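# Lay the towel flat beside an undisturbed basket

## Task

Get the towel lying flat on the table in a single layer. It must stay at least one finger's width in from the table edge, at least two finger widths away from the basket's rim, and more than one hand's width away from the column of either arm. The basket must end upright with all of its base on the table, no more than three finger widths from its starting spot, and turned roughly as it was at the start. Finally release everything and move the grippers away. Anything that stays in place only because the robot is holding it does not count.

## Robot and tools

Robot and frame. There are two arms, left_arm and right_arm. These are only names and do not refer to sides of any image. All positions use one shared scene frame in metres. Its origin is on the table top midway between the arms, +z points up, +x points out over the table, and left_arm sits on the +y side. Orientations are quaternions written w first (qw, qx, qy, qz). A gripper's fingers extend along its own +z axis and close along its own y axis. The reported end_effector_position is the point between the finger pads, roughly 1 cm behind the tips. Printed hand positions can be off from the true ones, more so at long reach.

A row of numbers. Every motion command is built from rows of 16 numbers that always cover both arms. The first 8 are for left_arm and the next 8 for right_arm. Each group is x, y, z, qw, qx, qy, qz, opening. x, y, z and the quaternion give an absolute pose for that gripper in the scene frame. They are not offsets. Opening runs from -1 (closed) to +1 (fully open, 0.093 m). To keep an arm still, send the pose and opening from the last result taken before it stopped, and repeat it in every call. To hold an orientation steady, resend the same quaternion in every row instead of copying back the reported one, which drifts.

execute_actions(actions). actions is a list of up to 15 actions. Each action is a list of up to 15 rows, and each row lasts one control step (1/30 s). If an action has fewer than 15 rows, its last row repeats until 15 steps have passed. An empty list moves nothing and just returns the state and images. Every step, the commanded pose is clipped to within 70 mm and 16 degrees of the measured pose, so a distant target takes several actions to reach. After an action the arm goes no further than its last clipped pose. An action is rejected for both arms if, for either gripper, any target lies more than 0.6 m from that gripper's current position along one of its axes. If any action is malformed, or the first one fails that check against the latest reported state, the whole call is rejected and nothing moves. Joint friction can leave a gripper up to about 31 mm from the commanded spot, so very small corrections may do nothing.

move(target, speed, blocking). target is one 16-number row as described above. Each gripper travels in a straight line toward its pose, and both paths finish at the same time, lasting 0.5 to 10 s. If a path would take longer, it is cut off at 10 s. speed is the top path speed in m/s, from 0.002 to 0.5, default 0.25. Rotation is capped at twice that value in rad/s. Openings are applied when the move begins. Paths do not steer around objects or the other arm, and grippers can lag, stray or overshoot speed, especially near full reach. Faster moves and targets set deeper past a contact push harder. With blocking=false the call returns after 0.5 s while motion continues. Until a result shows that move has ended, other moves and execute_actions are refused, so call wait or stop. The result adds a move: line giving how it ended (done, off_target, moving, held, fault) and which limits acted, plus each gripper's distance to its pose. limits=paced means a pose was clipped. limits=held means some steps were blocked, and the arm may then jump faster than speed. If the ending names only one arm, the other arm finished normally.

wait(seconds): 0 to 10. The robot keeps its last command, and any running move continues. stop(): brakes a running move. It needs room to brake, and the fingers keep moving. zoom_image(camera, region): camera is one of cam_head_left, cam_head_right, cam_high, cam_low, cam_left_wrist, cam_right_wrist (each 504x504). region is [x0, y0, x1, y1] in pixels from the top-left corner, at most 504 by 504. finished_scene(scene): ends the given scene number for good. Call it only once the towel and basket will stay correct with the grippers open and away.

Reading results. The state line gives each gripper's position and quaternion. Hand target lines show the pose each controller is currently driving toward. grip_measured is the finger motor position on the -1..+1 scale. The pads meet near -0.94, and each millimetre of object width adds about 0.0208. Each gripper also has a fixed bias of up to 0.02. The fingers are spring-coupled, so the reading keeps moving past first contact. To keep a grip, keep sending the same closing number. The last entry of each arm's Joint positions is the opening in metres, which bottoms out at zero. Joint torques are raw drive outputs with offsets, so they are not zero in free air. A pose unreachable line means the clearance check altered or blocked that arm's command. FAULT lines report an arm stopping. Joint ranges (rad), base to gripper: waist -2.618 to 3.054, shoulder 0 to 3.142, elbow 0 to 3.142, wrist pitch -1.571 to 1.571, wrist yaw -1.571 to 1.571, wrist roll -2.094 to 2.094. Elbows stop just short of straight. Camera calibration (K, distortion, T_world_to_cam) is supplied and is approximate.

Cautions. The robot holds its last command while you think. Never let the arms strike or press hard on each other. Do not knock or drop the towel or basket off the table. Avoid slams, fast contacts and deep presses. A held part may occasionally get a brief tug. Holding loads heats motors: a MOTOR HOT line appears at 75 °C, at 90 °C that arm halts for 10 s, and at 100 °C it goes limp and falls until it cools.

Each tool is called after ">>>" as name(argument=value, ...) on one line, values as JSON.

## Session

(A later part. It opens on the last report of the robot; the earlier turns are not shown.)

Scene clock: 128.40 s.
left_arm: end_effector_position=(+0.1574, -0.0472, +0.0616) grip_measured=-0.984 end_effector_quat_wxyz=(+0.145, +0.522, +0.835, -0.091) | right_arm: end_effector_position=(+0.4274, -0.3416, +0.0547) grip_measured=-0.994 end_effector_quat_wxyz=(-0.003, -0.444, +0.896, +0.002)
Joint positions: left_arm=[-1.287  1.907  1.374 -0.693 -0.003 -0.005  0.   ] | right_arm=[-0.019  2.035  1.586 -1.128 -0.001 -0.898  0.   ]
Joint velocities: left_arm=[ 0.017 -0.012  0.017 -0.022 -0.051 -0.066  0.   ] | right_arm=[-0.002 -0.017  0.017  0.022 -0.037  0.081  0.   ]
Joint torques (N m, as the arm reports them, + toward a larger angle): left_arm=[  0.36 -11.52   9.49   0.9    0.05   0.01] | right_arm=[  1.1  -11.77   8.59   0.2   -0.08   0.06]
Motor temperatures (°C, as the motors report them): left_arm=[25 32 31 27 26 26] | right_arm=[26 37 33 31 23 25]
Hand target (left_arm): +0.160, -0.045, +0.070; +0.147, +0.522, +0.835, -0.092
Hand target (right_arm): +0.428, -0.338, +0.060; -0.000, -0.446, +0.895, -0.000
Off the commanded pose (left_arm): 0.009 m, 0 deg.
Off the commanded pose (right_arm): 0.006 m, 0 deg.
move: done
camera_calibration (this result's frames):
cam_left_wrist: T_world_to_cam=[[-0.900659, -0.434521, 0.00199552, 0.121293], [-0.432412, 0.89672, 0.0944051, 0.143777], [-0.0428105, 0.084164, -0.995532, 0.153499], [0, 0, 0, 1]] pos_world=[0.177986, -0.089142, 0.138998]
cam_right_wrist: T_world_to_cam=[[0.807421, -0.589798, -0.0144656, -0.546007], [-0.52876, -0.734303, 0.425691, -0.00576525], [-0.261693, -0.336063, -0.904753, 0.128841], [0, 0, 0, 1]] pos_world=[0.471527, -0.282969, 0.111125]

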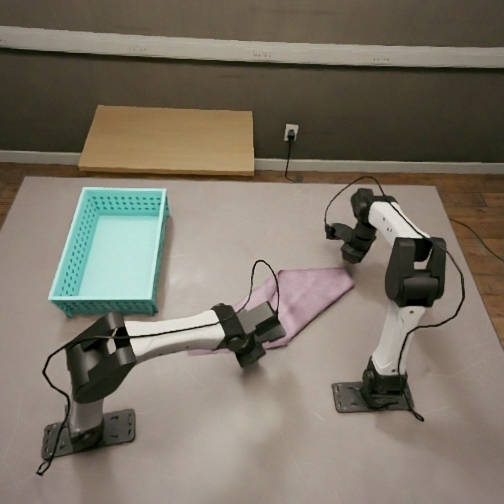

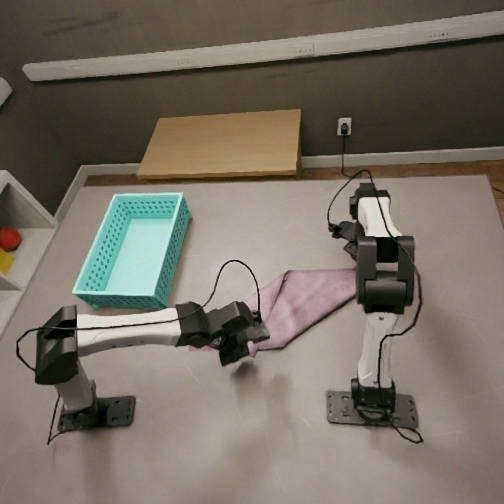

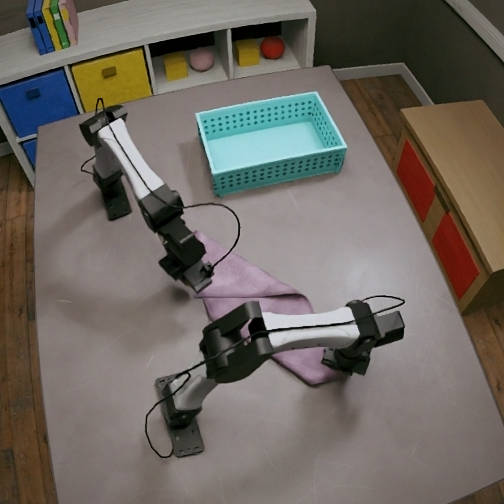

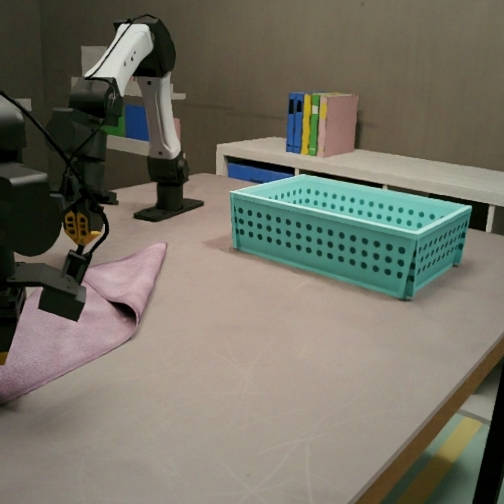

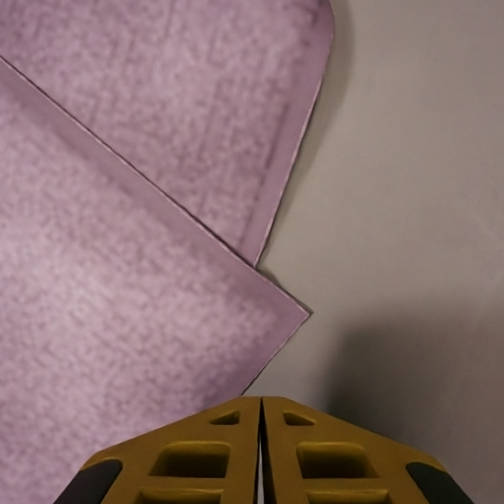

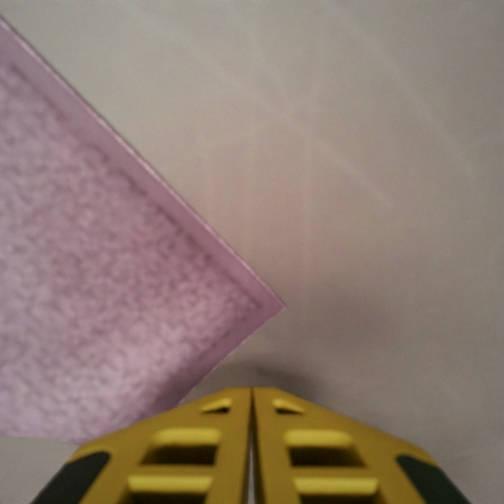

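>>> move(target=[0.1675,-0.052,0.04,0.147,0.522,0.835,-0.092,0.1,0.415,-0.331,0.03,0,-0.446,0.895,0,0.1], speed=0.05)

>>> move(target=[0.1675,-0.052,0.0,0.147,0.522,0.835,-0.092,0.1,0.415,-0.331,-0.018,0,-0.446,0.895,0,0.1], speed=0.04)

Scene clock: 177.00 s.
left_arm: end_effector_position=(+0.1657, -0.0557, +0.0524) grip_measured=+0.097 end_effector_quat_wxyz=(+0.156, +0.520, +0.834, -0.096) | right_arm: end_effector_position=(+0.4186, -0.3339, +0.0316) grip_measured=+0.097 end_effector_quat_wxyz=(+0.000, -0.445, +0.896, +0.000)
Joint positions: left_arm=[-1.278  1.941  1.374 -0.635 -0.003  0.001  0.05 ] | right_arm=[ 0.002  2.02   1.468 -1.018 -0.001 -0.879  0.05 ]
Joint velocities: left_arm=[ 0.007 -0.002 -0.012  0.051  0.007 -0.095 -0.   ] | right_arm=[-0.017 -0.007 -0.002 -0.066  0.007  0.022 -0.   ]
Joint torques (N m, as the arm reports them, + toward a larger angle): left_arm=[ 0.57 -9.27  6.8   1.34  0.09  0.05] | right_arm=[  1.04 -11.96   5.62   0.47  -0.07   0.06]
Motor temperatures (°C, as the motors report them): left_arm=[25 41 34 26 26 26] | right_arm=[26 42 36 30 23 25]
Hand target (left_arm): +0.168, -0.052, +0.040; +0.147, +0.522, +0.835, -0.092
Hand target (right_arm): +0.415, -0.331, +0.030; -0.000, -0.446, +0.895, -0.000
Off the commanded pose (left_arm): 0.013 m, 1 deg.
Off the commanded pose (right_arm): 0.005 m, 0 deg.
move: off_target (left_arm)
camera_calibration (this result's frames):
cam_left_wrist: T_world_to_cam=[[-0.89934, -0.43725, -0.000147353, 0.124903], [-0.436184, 0.897123, 0.0700915, 0.157845], [-0.0305154, 0.0631004, -0.997541, 0.142317], [0, 0, 0, 1]] pos_world=[0.185522, -0.0959726, 0.130922]
cam_right_wrist: T_world_to_cam=[[0.808629, -0.588254, -0.00872881, -0.534918], [-0.530421, -0.735388, 0.421733, 0.00554943], [-0.254505, -0.336395, -0.906678, 0.10514], [0, 0, 0, 1]] pos_world=[0.462252, -0.275218, 0.0883184]

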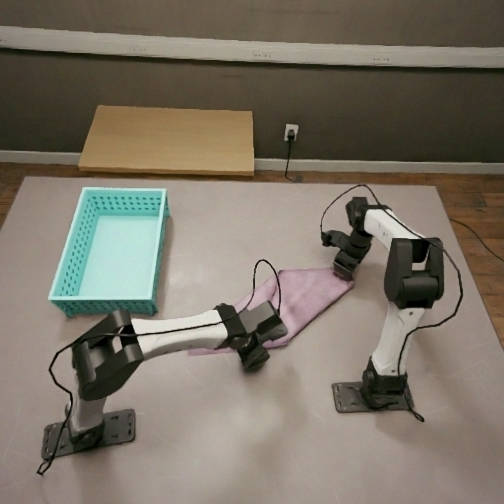

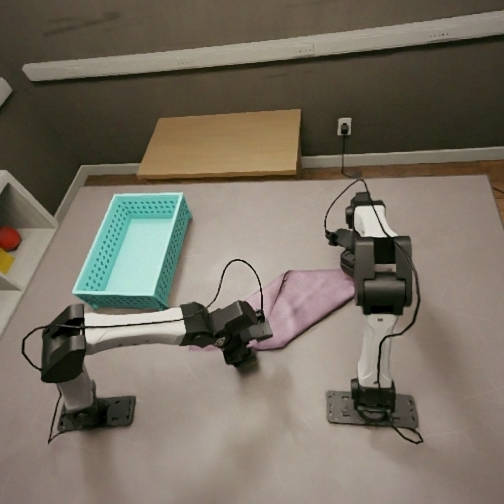

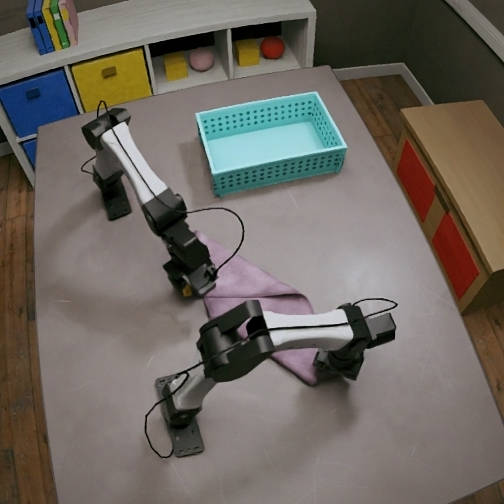

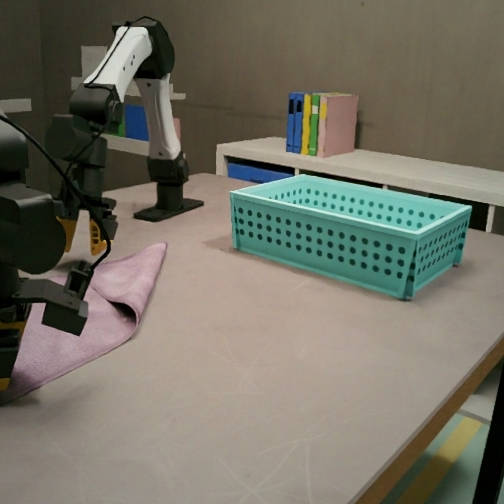

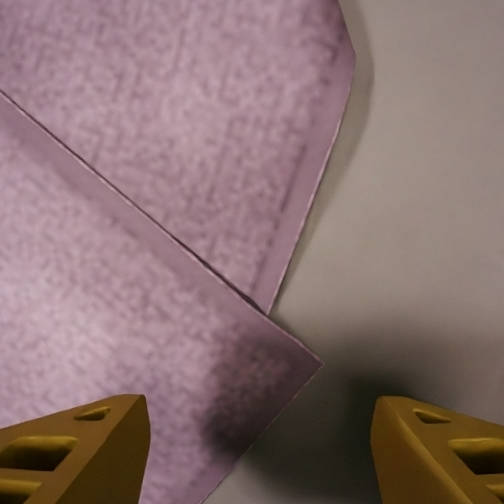

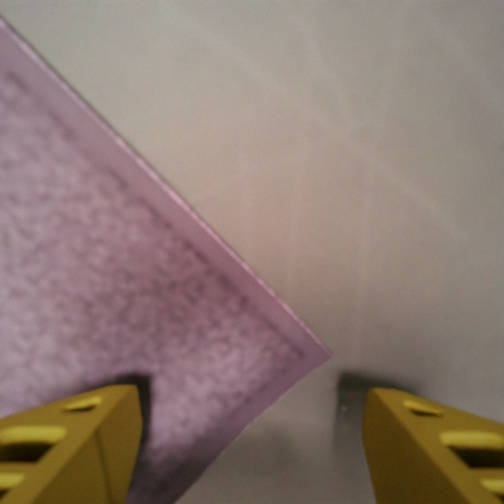

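Scene clock: 178.53 s.
left_arm: end_effector_position=(+0.1669, -0.0581, +0.0216) grip_measured=+0.097 end_effector_quat_wxyz=(+0.161, +0.520, +0.833, -0.099) | right_arm: end_effector_position=(+0.4215, -0.3338, +0.0086) grip_measured=+0.097 end_effector_quat_wxyz=(+0.014, -0.445, +0.896, -0.006)
Joint positions: left_arm=[-1.278  1.986  1.302 -0.506 -0.003  0.001  0.05 ] | right_arm=[ 0.002  2.034  1.392 -0.897 -0.001 -0.879  0.05 ]
Joint velocities: left_arm=[ 0.007  0.002 -0.012 -0.007  0.007  0.007  0.   ] | right_arm=[-0.027 -0.017  0.007  0.022 -0.007 -0.081 -0.001]
Joint torques (N m, as the arm reports them, + toward a larger angle): left_arm=[ 0.52 -8.08  5.68  1.53  0.09  0.05] | right_arm=[ 1.02 -7.85  3.51  0.94 -0.08  0.06]
Motor temperatures (°C, as the motors report them): left_arm=[25 41 34 26 26 26] | right_arm=[26 41 36 30 23 25]
Hand target (left_arm): +0.167, -0.052, +0.000; +0.147, +0.522, +0.835, -0.092
Hand target (right_arm): +0.413, -0.331, -0.016; -0.001, -0.446, +0.895, +0.000
Off the commanded pose (left_arm): 0.022 m, 2 deg.
Off the commanded pose (right_arm): 0.028 m, 2 deg.
move: off_target (left_arm, right_arm)
camera_calibration (this result's frames):
cam_left_wrist: T_world_to_cam=[[-0.899339, -0.437252, -0.000188595, 0.124908], [-0.436528, 0.897825, 0.0579095, 0.162985], [-0.0251517, 0.0521626, -0.998322, 0.110239], [0, 0, 0, 1]] pos_world=[0.186255, -0.0974663, 0.100639]
cam_right_wrist: T_world_to_cam=[[0.808531, -0.588259, 0.0151605, -0.537528], [-0.543017, -0.735926, 0.404408, 0.0221075], [-0.22674, -0.335209, -0.914453, 0.0738811], [0, 0, 0, 1]] pos_world=[0.463365, -0.275171, 0.0667696]

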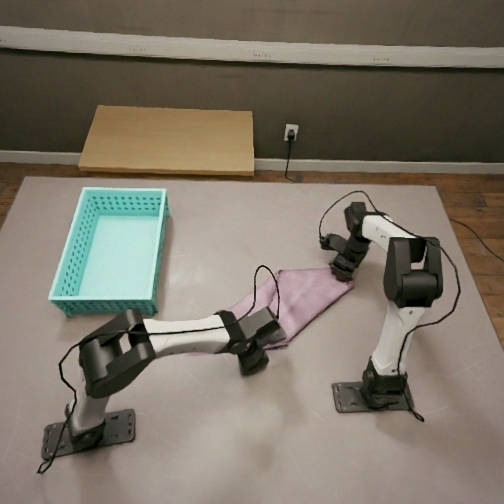

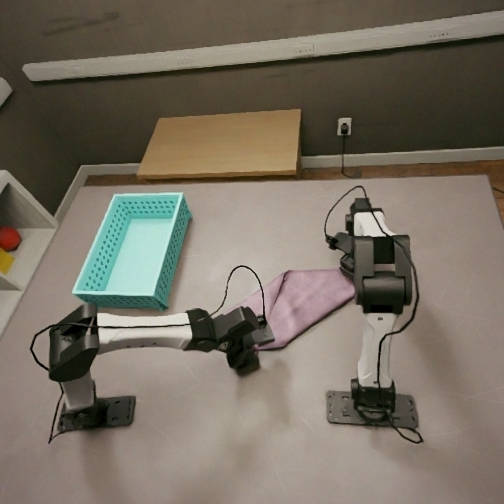

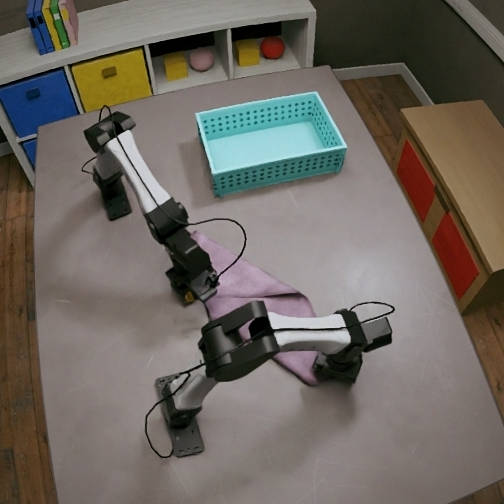

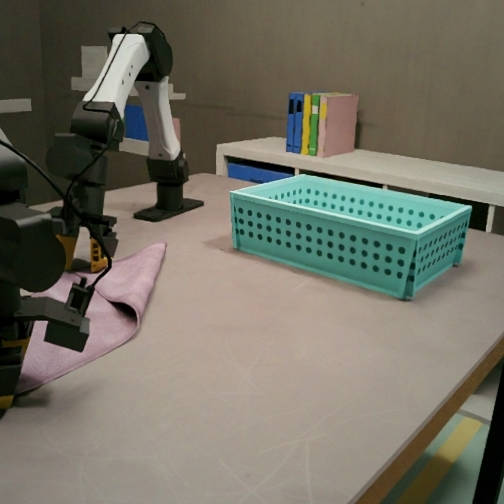

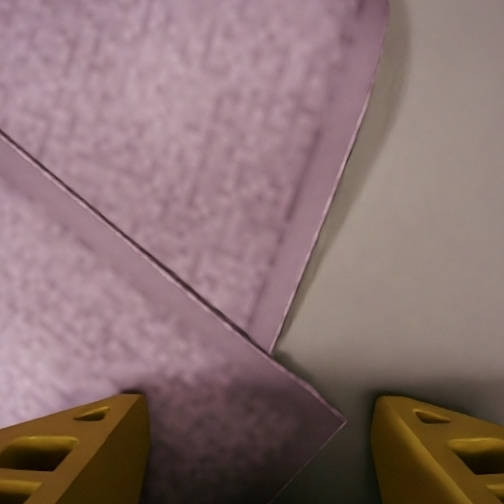

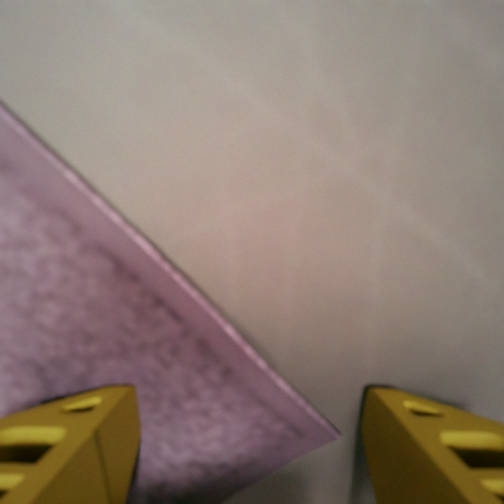

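Close gradually.

>>> execute_actions(actions=[[[0.1675,-0.052,0.0,0.147,0.522,0.835,-0.092,-0.05,0.415,-0.331,-0.018,0,-0.446,0.895,0,-0.05],[0.1675,-0.052,0.0,0.147,0.522,0.835,-0.092,-0.05,0.415,-0.331,-0.018,0,-0.446,0.895,0,-0.05],[0.1675,-0.052,0.0,0.147,0.522,0.835,-0.092,-0.05,0.415,-0.331,-0.018,0,-0.446,0.895,0,-0.05],[0.1675,-0.052,0.0,0.147,0.522,0.835,-0.092,-0.05,0.415,-0.331,-0.018,0,-0.446,0.895,0,-0.05],[0.1675,-0.052,0.0,0.147,0.522,0.835,-0.092,-0.05,0.415,-0.331,-0.018,0,-0.446,0.895,0,-0.05],[0.1675,-0.052,0.0,0.147,0.522,0.835,-0.092,-0.2,0.415,-0.331,-0.018,0,-0.446,0.895,0,-0.2],[0.1675,-0.052,0.0,0.147,0.522,0.835,-0.092,-0.2,0.415,-0.331,-0.018,0,-0.446,0.895,0,-0.2],[0.1675,-0.052,0.0,0.147,0.522,0.835,-0.092,-0.2,0.415,-0.331,-0.018,0,-0.446,0.895,0,-0.2],[0.1675,-0.052,0.0,0.147,0.522,0.835,-0.092,-0.2,0.415,-0.331,-0.018,0,-0.446,0.895,0,-0.2],[0.1675,-0.052,0.0,0.147,0.522,0.835,-0.092,-0.2,0.415,-0.331,-0.018,0,-0.446,0.895,0,-0.2],[0.1675,-0.052,0.0,0.147,0.522,0.835,-0.092,-0.35,0.415,-0.331,-0.018,0,-0.446,0.895,0,-0.35]],[[0.1675,-0.052,0.0,0.147,0.522,0.835,-0.092,-0.5,0.415,-0.331,-0.018,0,-0.446,0.895,0,-0.5]]])

Scene clock: 191.33 s.
left_arm: end_effector_position=(+0.1703, -0.0615, +0.0235) grip_measured=-0.497 end_effector_quat_wxyz=(+0.171, +0.517, +0.832, -0.102) | right_arm: end_effector_position=(+0.4154, -0.3281, +0.0078) grip_measured=-0.497 end_effector_quat_wxyz=(+0.008, -0.447, +0.894, +0.008)
Joint positions: left_arm=[-1.276  1.986  1.302 -0.485 -0.007  0.001  0.021] | right_arm=[ 0.009  2.034  1.389 -0.916 -0.022 -0.879  0.021]
Joint velocities: left_arm=[-0.017 -0.012  0.007  0.022 -0.037  0.007 -0.   ] | right_arm=[-0.007  0.007  0.007  0.081 -0.022 -0.022 -0.   ]
Joint torques (N m, as the arm reports them, + toward a larger angle): left_arm=[ 0.34 -8.18  5.61  1.35  0.13  0.04] | right_arm=[ 0.62 -7.66  3.85  1.06  0.11  0.06]
Motor temperatures (°C, as the motors report them): left_arm=[25 39 33 27 26 26] | right_arm=[26 39 34 30 23 25]
Hand target (left_arm): +0.167, -0.052, +0.001; +0.147, +0.522, +0.835, -0.092
Hand target (right_arm): +0.413, -0.331, -0.016; -0.001, -0.446, +0.895, +0.001
Off the commanded pose (left_arm): 0.025 m, 3 deg.
Off the commanded pose (right_arm): 0.026 m, 1 deg.
camera_calibration (this result's frames):
cam_left_wrist: T_world_to_cam=[[-0.897927, -0.440123, -0.00426884, 0.126166], [-0.439958, 0.897225, 0.0377273, 0.168412], [-0.0127745, 0.0357545, -0.999279, 0.109275], [0, 0, 0, 1]] pos_world=[0.188778, -0.0994819, 0.103381]
cam_right_wrist: T_world_to_cam=[[0.812346, -0.582969, -0.0155181, -0.528867], [-0.528721, -0.747459, 0.402193, 0.0136413], [-0.246065, -0.318515, -0.915423, 0.0871325], [0, 0, 0, 1]] pos_world=[0.458276, -0.270364, 0.0660697]

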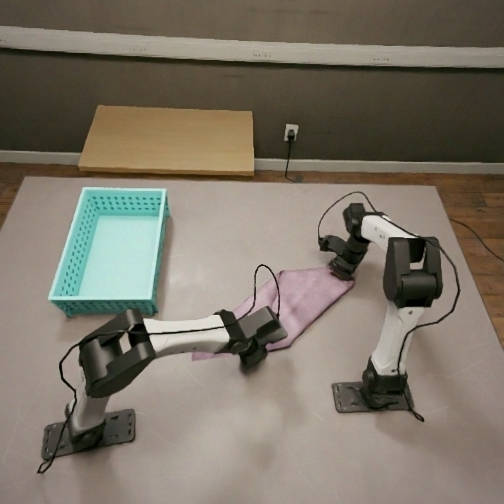

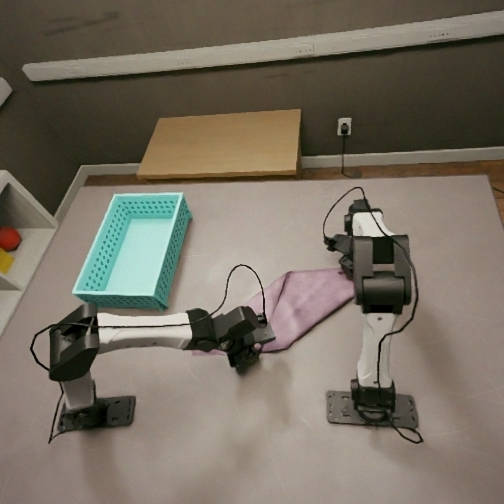

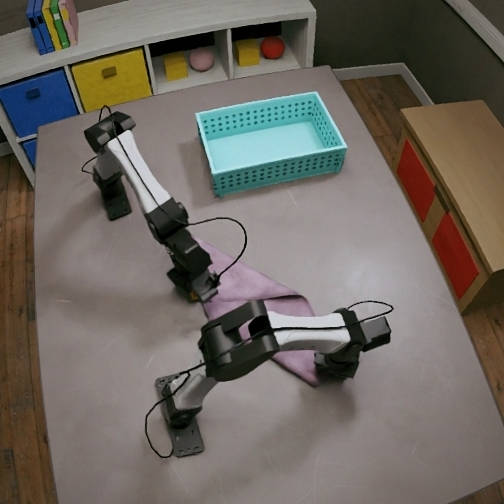

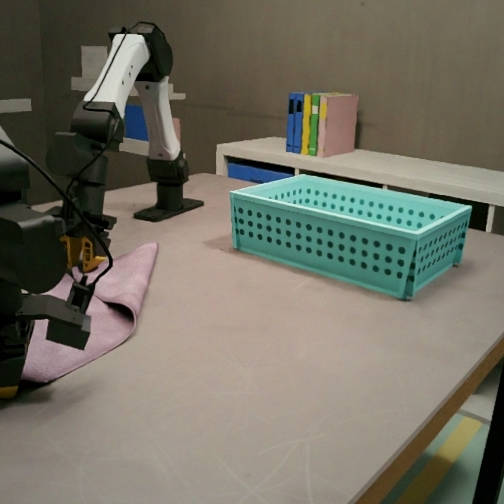

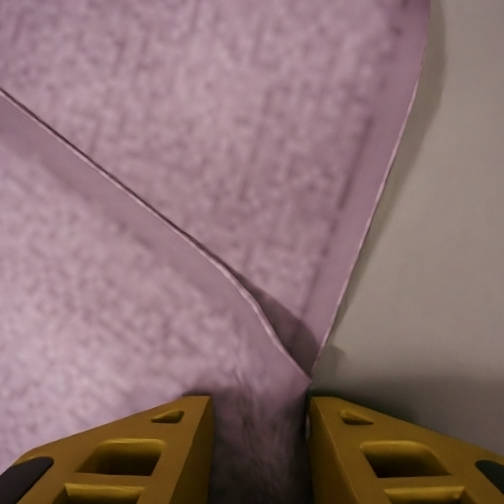

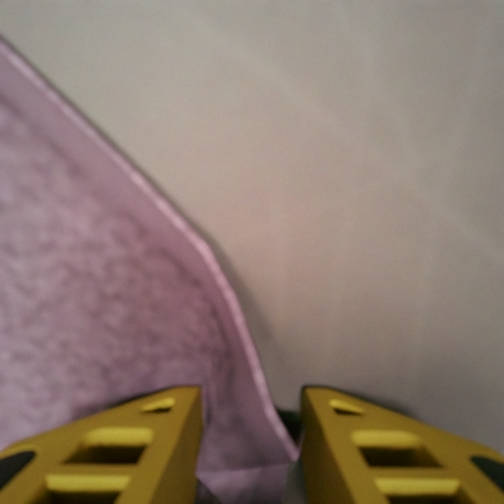

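>>> execute_actions(actions=[[[0.1675,-0.052,0.0,0.147,0.522,0.835,-0.092,-0.65,0.415,-0.331,-0.018,0,-0.446,0.895,0,-0.65],[0.1675,-0.052,0.0,0.147,0.522,0.835,-0.092,-0.65,0.415,-0.331,-0.018,0,-0.446,0.895,0,-0.65],[0.1675,-0.052,0.0,0.147,0.522,0.835,-0.092,-0.65,0.415,-0.331,-0.018,0,-0.446,0.895,0,-0.65],[0.1675,-0.052,0.0,0.147,0.522,0.835,-0.092,-0.65,0.415,-0.331,-0.018,0,-0.446,0.895,0,-0.65],[0.1675,-0.052,0.0,0.147,0.522,0.835,-0.092,-0.65,0.415,-0.331,-0.018,0,-0.446,0.895,0,-0.65],[0.1675,-0.052,0.0,0.147,0.522,0.835,-0.092,-0.8,0.415,-0.331,-0.018,0,-0.446,0.895,0,-0.8],[0.1675,-0.052,0.0,0.147,0.522,0.835,-0.092,-0.8,0.415,-0.331,-0.018,0,-0.446,0.895,0,-0.8],[0.1675,-0.052,0.0,0.147,0.522,0.835,-0.092,-0.8,0.415,-0.331,-0.018,0,-0.446,0.895,0,-0.8],[0.1675,-0.052,0.0,0.147,0.522,0.835,-0.092,-0.8,0.415,-0.331,-0.018,0,-0.446,0.895,0,-0.8],[0.1675,-0.052,0.0,0.147,0.522,0.835,-0.092,-0.8,0.415,-0.331,-0.018,0,-0.446,0.895,0,-0.8],[0.1675,-0.052,0.0,0.147,0.522,0.835,-0.092,-1,0.415,-0.331,-0.018,0,-0.446,0.895,0,-1]]])

>>> move(target=[0.18,-0.05,0.08,0.147,0.522,0.835,-0.092,-1,0.41,-0.325,0.07,0,-0.446,0.895,0,-1], speed=0.08)

Scene clock: 206.43 s.
left_arm: end_effector_position=(+0.1706, -0.0624, +0.0239) grip_measured=-0.980 end_effector_quat_wxyz=(+0.173, +0.517, +0.832, -0.104) | right_arm: end_effector_position=(+0.4124, -0.3251, +0.0078) grip_measured=-0.989 end_effector_quat_wxyz=(+0.005, -0.448, +0.894, +0.016)
Joint positions: left_arm=[-1.276  1.986  1.302 -0.481 -0.006  0.001  0.   ] | right_arm=[ 0.012  2.034  1.389 -0.928 -0.033 -0.877  0.   ]
Joint velocities: left_arm=[ 0.007  0.007 -0.012  0.007 -0.037  0.022  0.   ] | right_arm=[-0.002 -0.017 -0.002 -0.022 -0.022  0.022  0.   ]
Joint torques (N m, as the arm reports them, + toward a larger angle): left_arm=[ 0.33 -8.19  5.62  1.32  0.12  0.04] | right_arm=[ 0.48 -7.57  3.9   1.13  0.22  0.03]
Motor temperatures (°C, as the motors report them): left_arm=[25 38 32 28 26 26] | right_arm=[26 38 33 31 23 25]
Hand target (left_arm): +0.167, -0.052, +0.001; +0.147, +0.522, +0.835, -0.092
Hand target (right_arm): +0.413, -0.331, -0.016; -0.001, -0.446, +0.895, +0.001
Off the commanded pose (left_arm): 0.026 m, 3 deg.
Off the commanded pose (right_arm): 0.027 m, 2 deg.
camera_calibration (this result's frames):
cam_left_wrist: T_world_to_cam=[[-0.898054, -0.439872, -0.00357735, 0.126062], [-0.439739, 0.897514, 0.033151, 0.169506], [-0.0113715, 0.0313445, -0.999444, 0.109238], [0, 0, 0, 1]] pos_world=[0.188991, -0.100107, 0.104009]
cam_right_wrist: T_world_to_cam=[[0.813403, -0.580837, -0.0316819, -0.524276], [-0.521999, -0.752873, 0.400872, 0.00972673], [-0.256694, -0.309533, -0.915586, 0.094679], [0, 0, 0, 1]] pos_world=[0.455828, -0.267889, 0.0661776]

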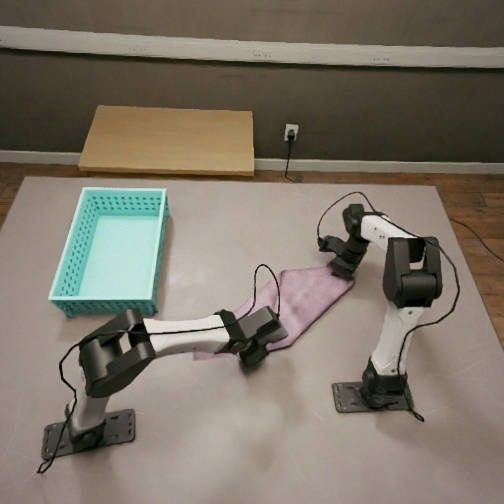

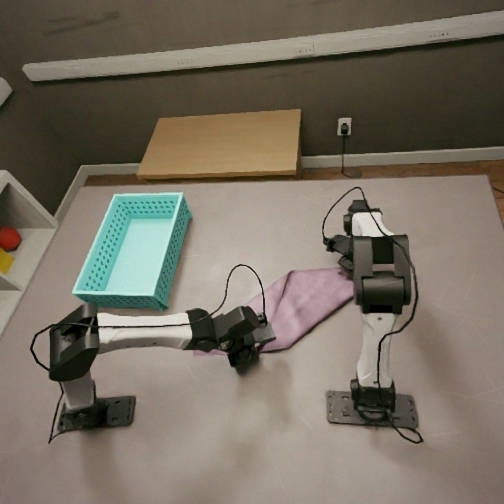

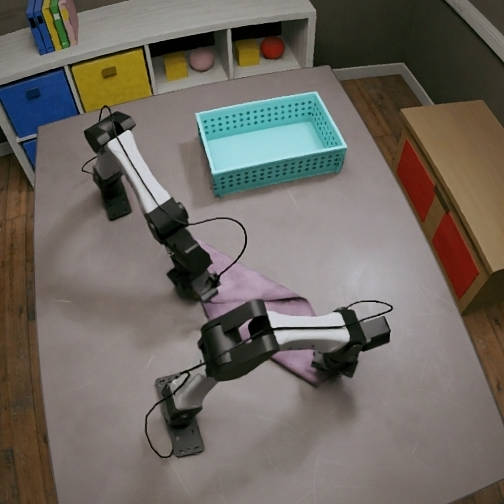

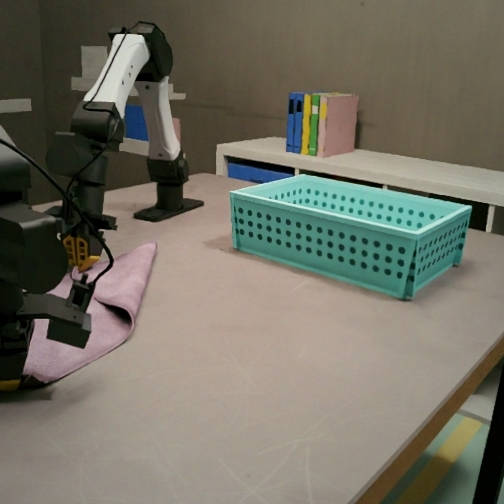

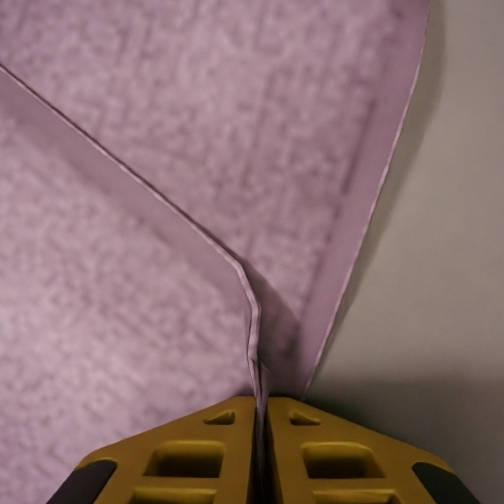

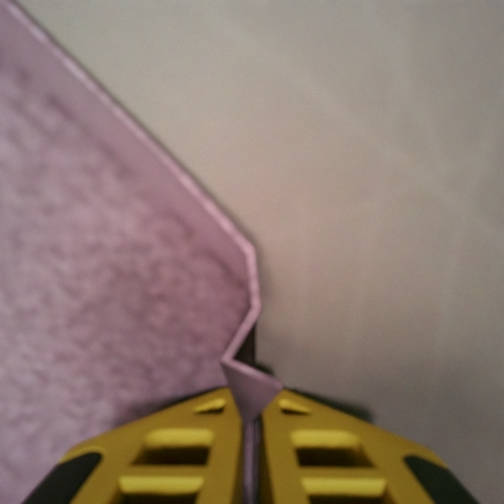

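Scene clock: 207.80 s.
left_arm: end_effector_position=(+0.1774, -0.0514, +0.0704) grip_measured=-0.980 end_effector_quat_wxyz=(+0.146, +0.521, +0.836, -0.088) | right_arm: end_effector_position=(+0.4093, -0.3259, +0.0641) grip_measured=-0.990 end_effector_quat_wxyz=(-0.001, -0.445, +0.896, +0.007)
Joint positions: left_arm=[-1.247  1.946  1.464 -0.745  0.004  0.029  0.   ] | right_arm=[ 0.02   1.964  1.52  -1.136 -0.012 -0.862  0.   ]
Joint velocities: left_arm=[ 0.017 -0.002 -0.002  0.066  0.022  0.022  0.   ] | right_arm=[ 0.002 -0.002  0.017 -0.022 -0.095 -0.051  0.   ]
Joint torques (N m, as the arm reports them, + toward a larger angle): left_arm=[  0.54 -12.1    9.67   0.87   0.12   0.04] | right_arm=[  1.   -11.21   8.59   0.23   0.04   0.05]
Motor temperatures (°C, as the motors report them): left_arm=[25 39 33 27 26 26] | right_arm=[26 38 33 31 23 25]
Hand target (left_arm): +0.180, -0.049, +0.080; +0.148, +0.522, +0.835, -0.091
Hand target (right_arm): +0.411, -0.325, +0.070; +0.000, -0.446, +0.895, -0.000
Off the commanded pose (left_arm): 0.010 m, 1 deg.
Off the commanded pose (right_arm): 0.006 m, 1 deg.
move: done
camera_calibration (this result's frames):
cam_left_wrist: T_world_to_cam=[[-0.898782, -0.438383, -0.00322209, 0.137339], [-0.436655, 0.894536, 0.0955958, 0.155945], [-0.0390253, 0.0873267, -0.995415, 0.162915], [0, 0, 0, 1]] pos_world=[0.19789, -0.0935183, 0.147703]
cam_right_wrist: T_world_to_cam=[[0.808895, -0.5875, -0.0230867, -0.521369], [-0.525755, -0.740343, 0.418896, -0.010593], [-0.263194, -0.326705, -0.907741, 0.141721], [0, 0, 0, 1]] pos_world=[0.453464, -0.267846, 0.121046]

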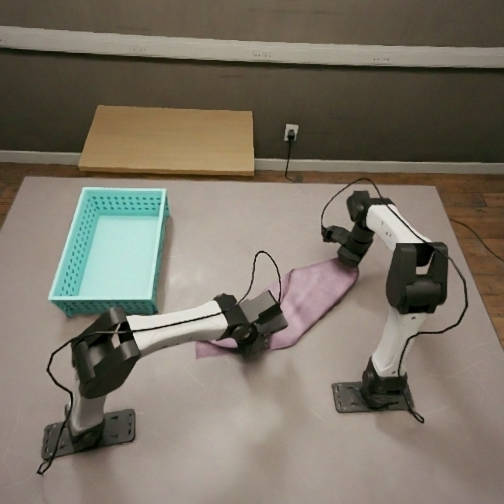

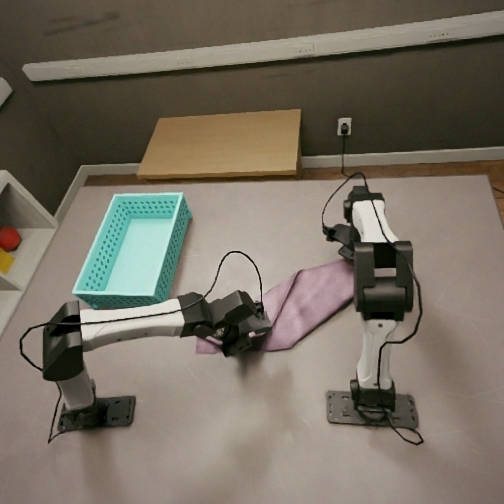

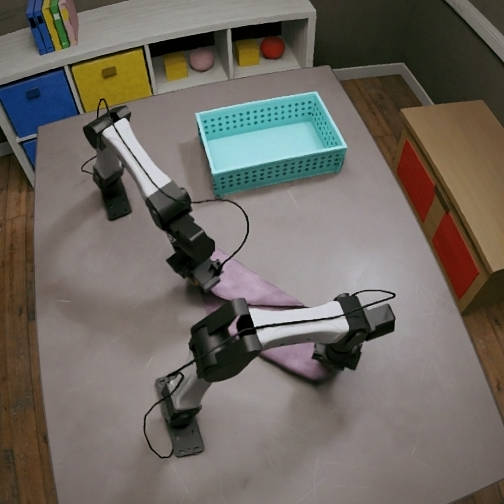

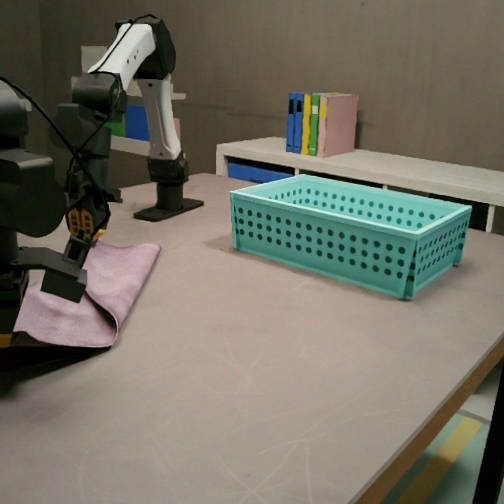

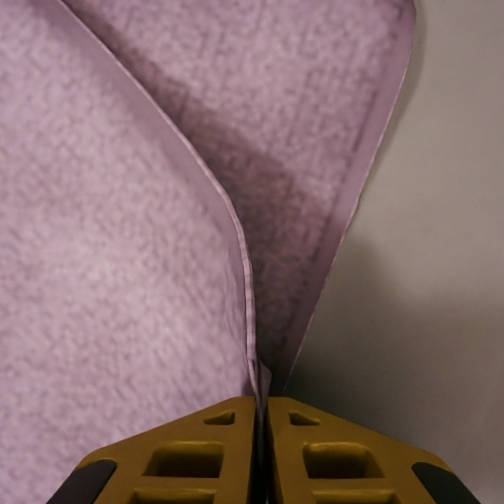

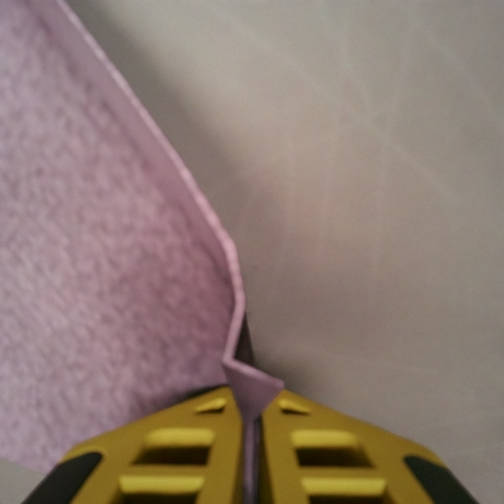

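>>> move(target=[0.24,0.05,0.31,0.239,0.370,0.892,-0.099,-1,0.35,-0.355,0.31,0.232,-0.431,0.865,-0.115,-1], speed=0.12)

Scene clock: 231.23 s.
left_arm: end_effector_position=(+0.2346, +0.0495, +0.3167) grip_measured=-0.980 end_effector_quat_wxyz=(+0.255, +0.380, +0.882, -0.108) | right_arm: end_effector_position=(+0.3562, -0.3527, +0.3041) grip_measured=-0.990 end_effector_quat_wxyz=(+0.228, -0.434, +0.865, -0.112)
Joint positions: left_arm=[-1.006  1.719  2.102 -1.392 -0.019 -0.024  0.   ] | right_arm=[-0.055  1.432  1.782 -1.408 -0.012 -0.942  0.   ]
Joint velocities: left_arm=[ 0.007  0.012 -0.007  0.022 -0.022 -0.007  0.   ] | right_arm=[-0.022  0.002 -0.007  0.022  0.007 -0.022  0.   ]
Joint torques (N m, as the arm reports them, + toward a larger angle): left_arm=[ 0.57 -6.63  8.78  1.29 -0.07 -0.16] | right_arm=[-0.28 -5.73  8.42  1.27 -0.11 -0.02]
Motor temperatures (°C, as the motors report them): left_arm=[25 43 35 27 26 26] | right_arm=[26 40 35 30 23 25]
Hand target (left_arm): +0.238, +0.054, +0.311; +0.243, +0.372, +0.891, -0.098
Hand target (right_arm): +0.354, -0.355, +0.310; +0.232, -0.431, +0.864, -0.115
Off the commanded pose (left_arm): 0.009 m, 3 deg.
Off the commanded pose (right_arm): 0.009 m, 1 deg.
move: off_target (left_arm)
camera_calibration (this result's frames):
cam_left_wrist: T_world_to_cam=[[-0.729063, -0.684444, -0.00198977, 0.205734], [-0.679083, 0.723709, -0.122849, 0.201654], [0.0855231, -0.0882131, -0.992423, 0.380023], [0, 0, 0, 1]] pos_world=[0.254432, 0.0283975, 0.402326]
cam_right_wrist: T_world_to_cam=[[0.713792, -0.582331, 0.389091, -0.578266], [-0.663056, -0.740781, 0.107699, -0.0154678], [0.225515, -0.334864, -0.914882, 0.162139], [0, 0, 0, 1]] pos_world=[0.36594, -0.293906, 0.375002]

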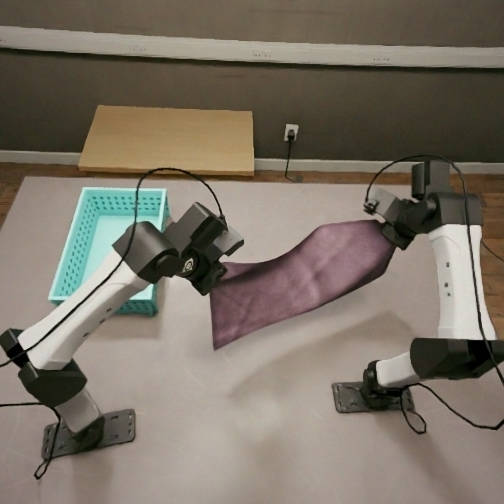

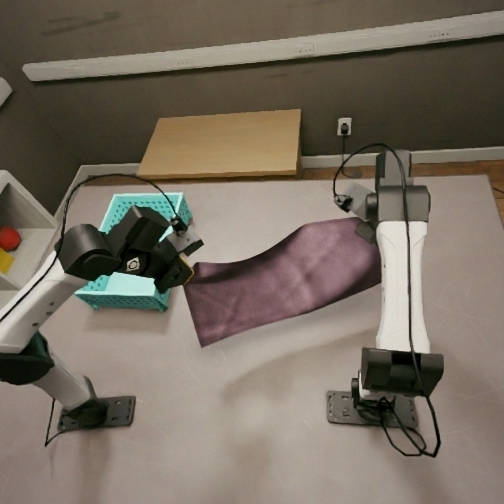

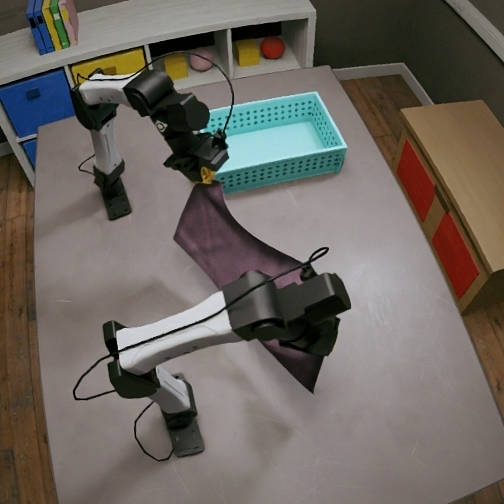

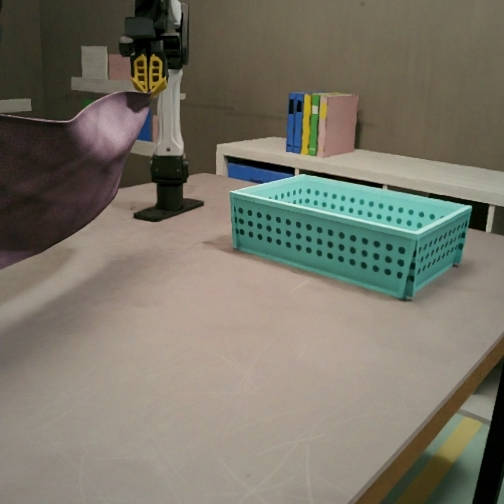

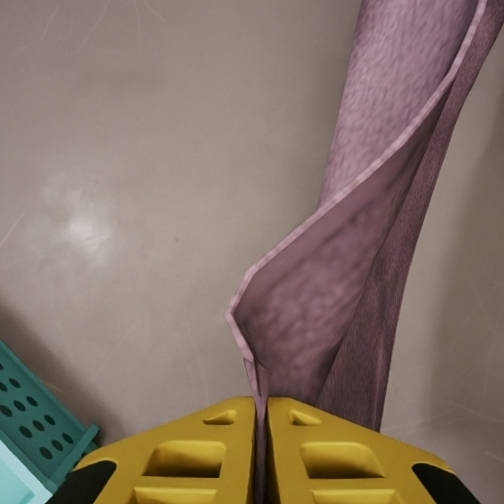

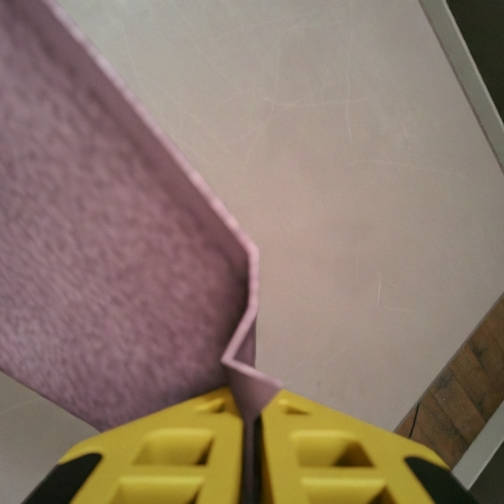

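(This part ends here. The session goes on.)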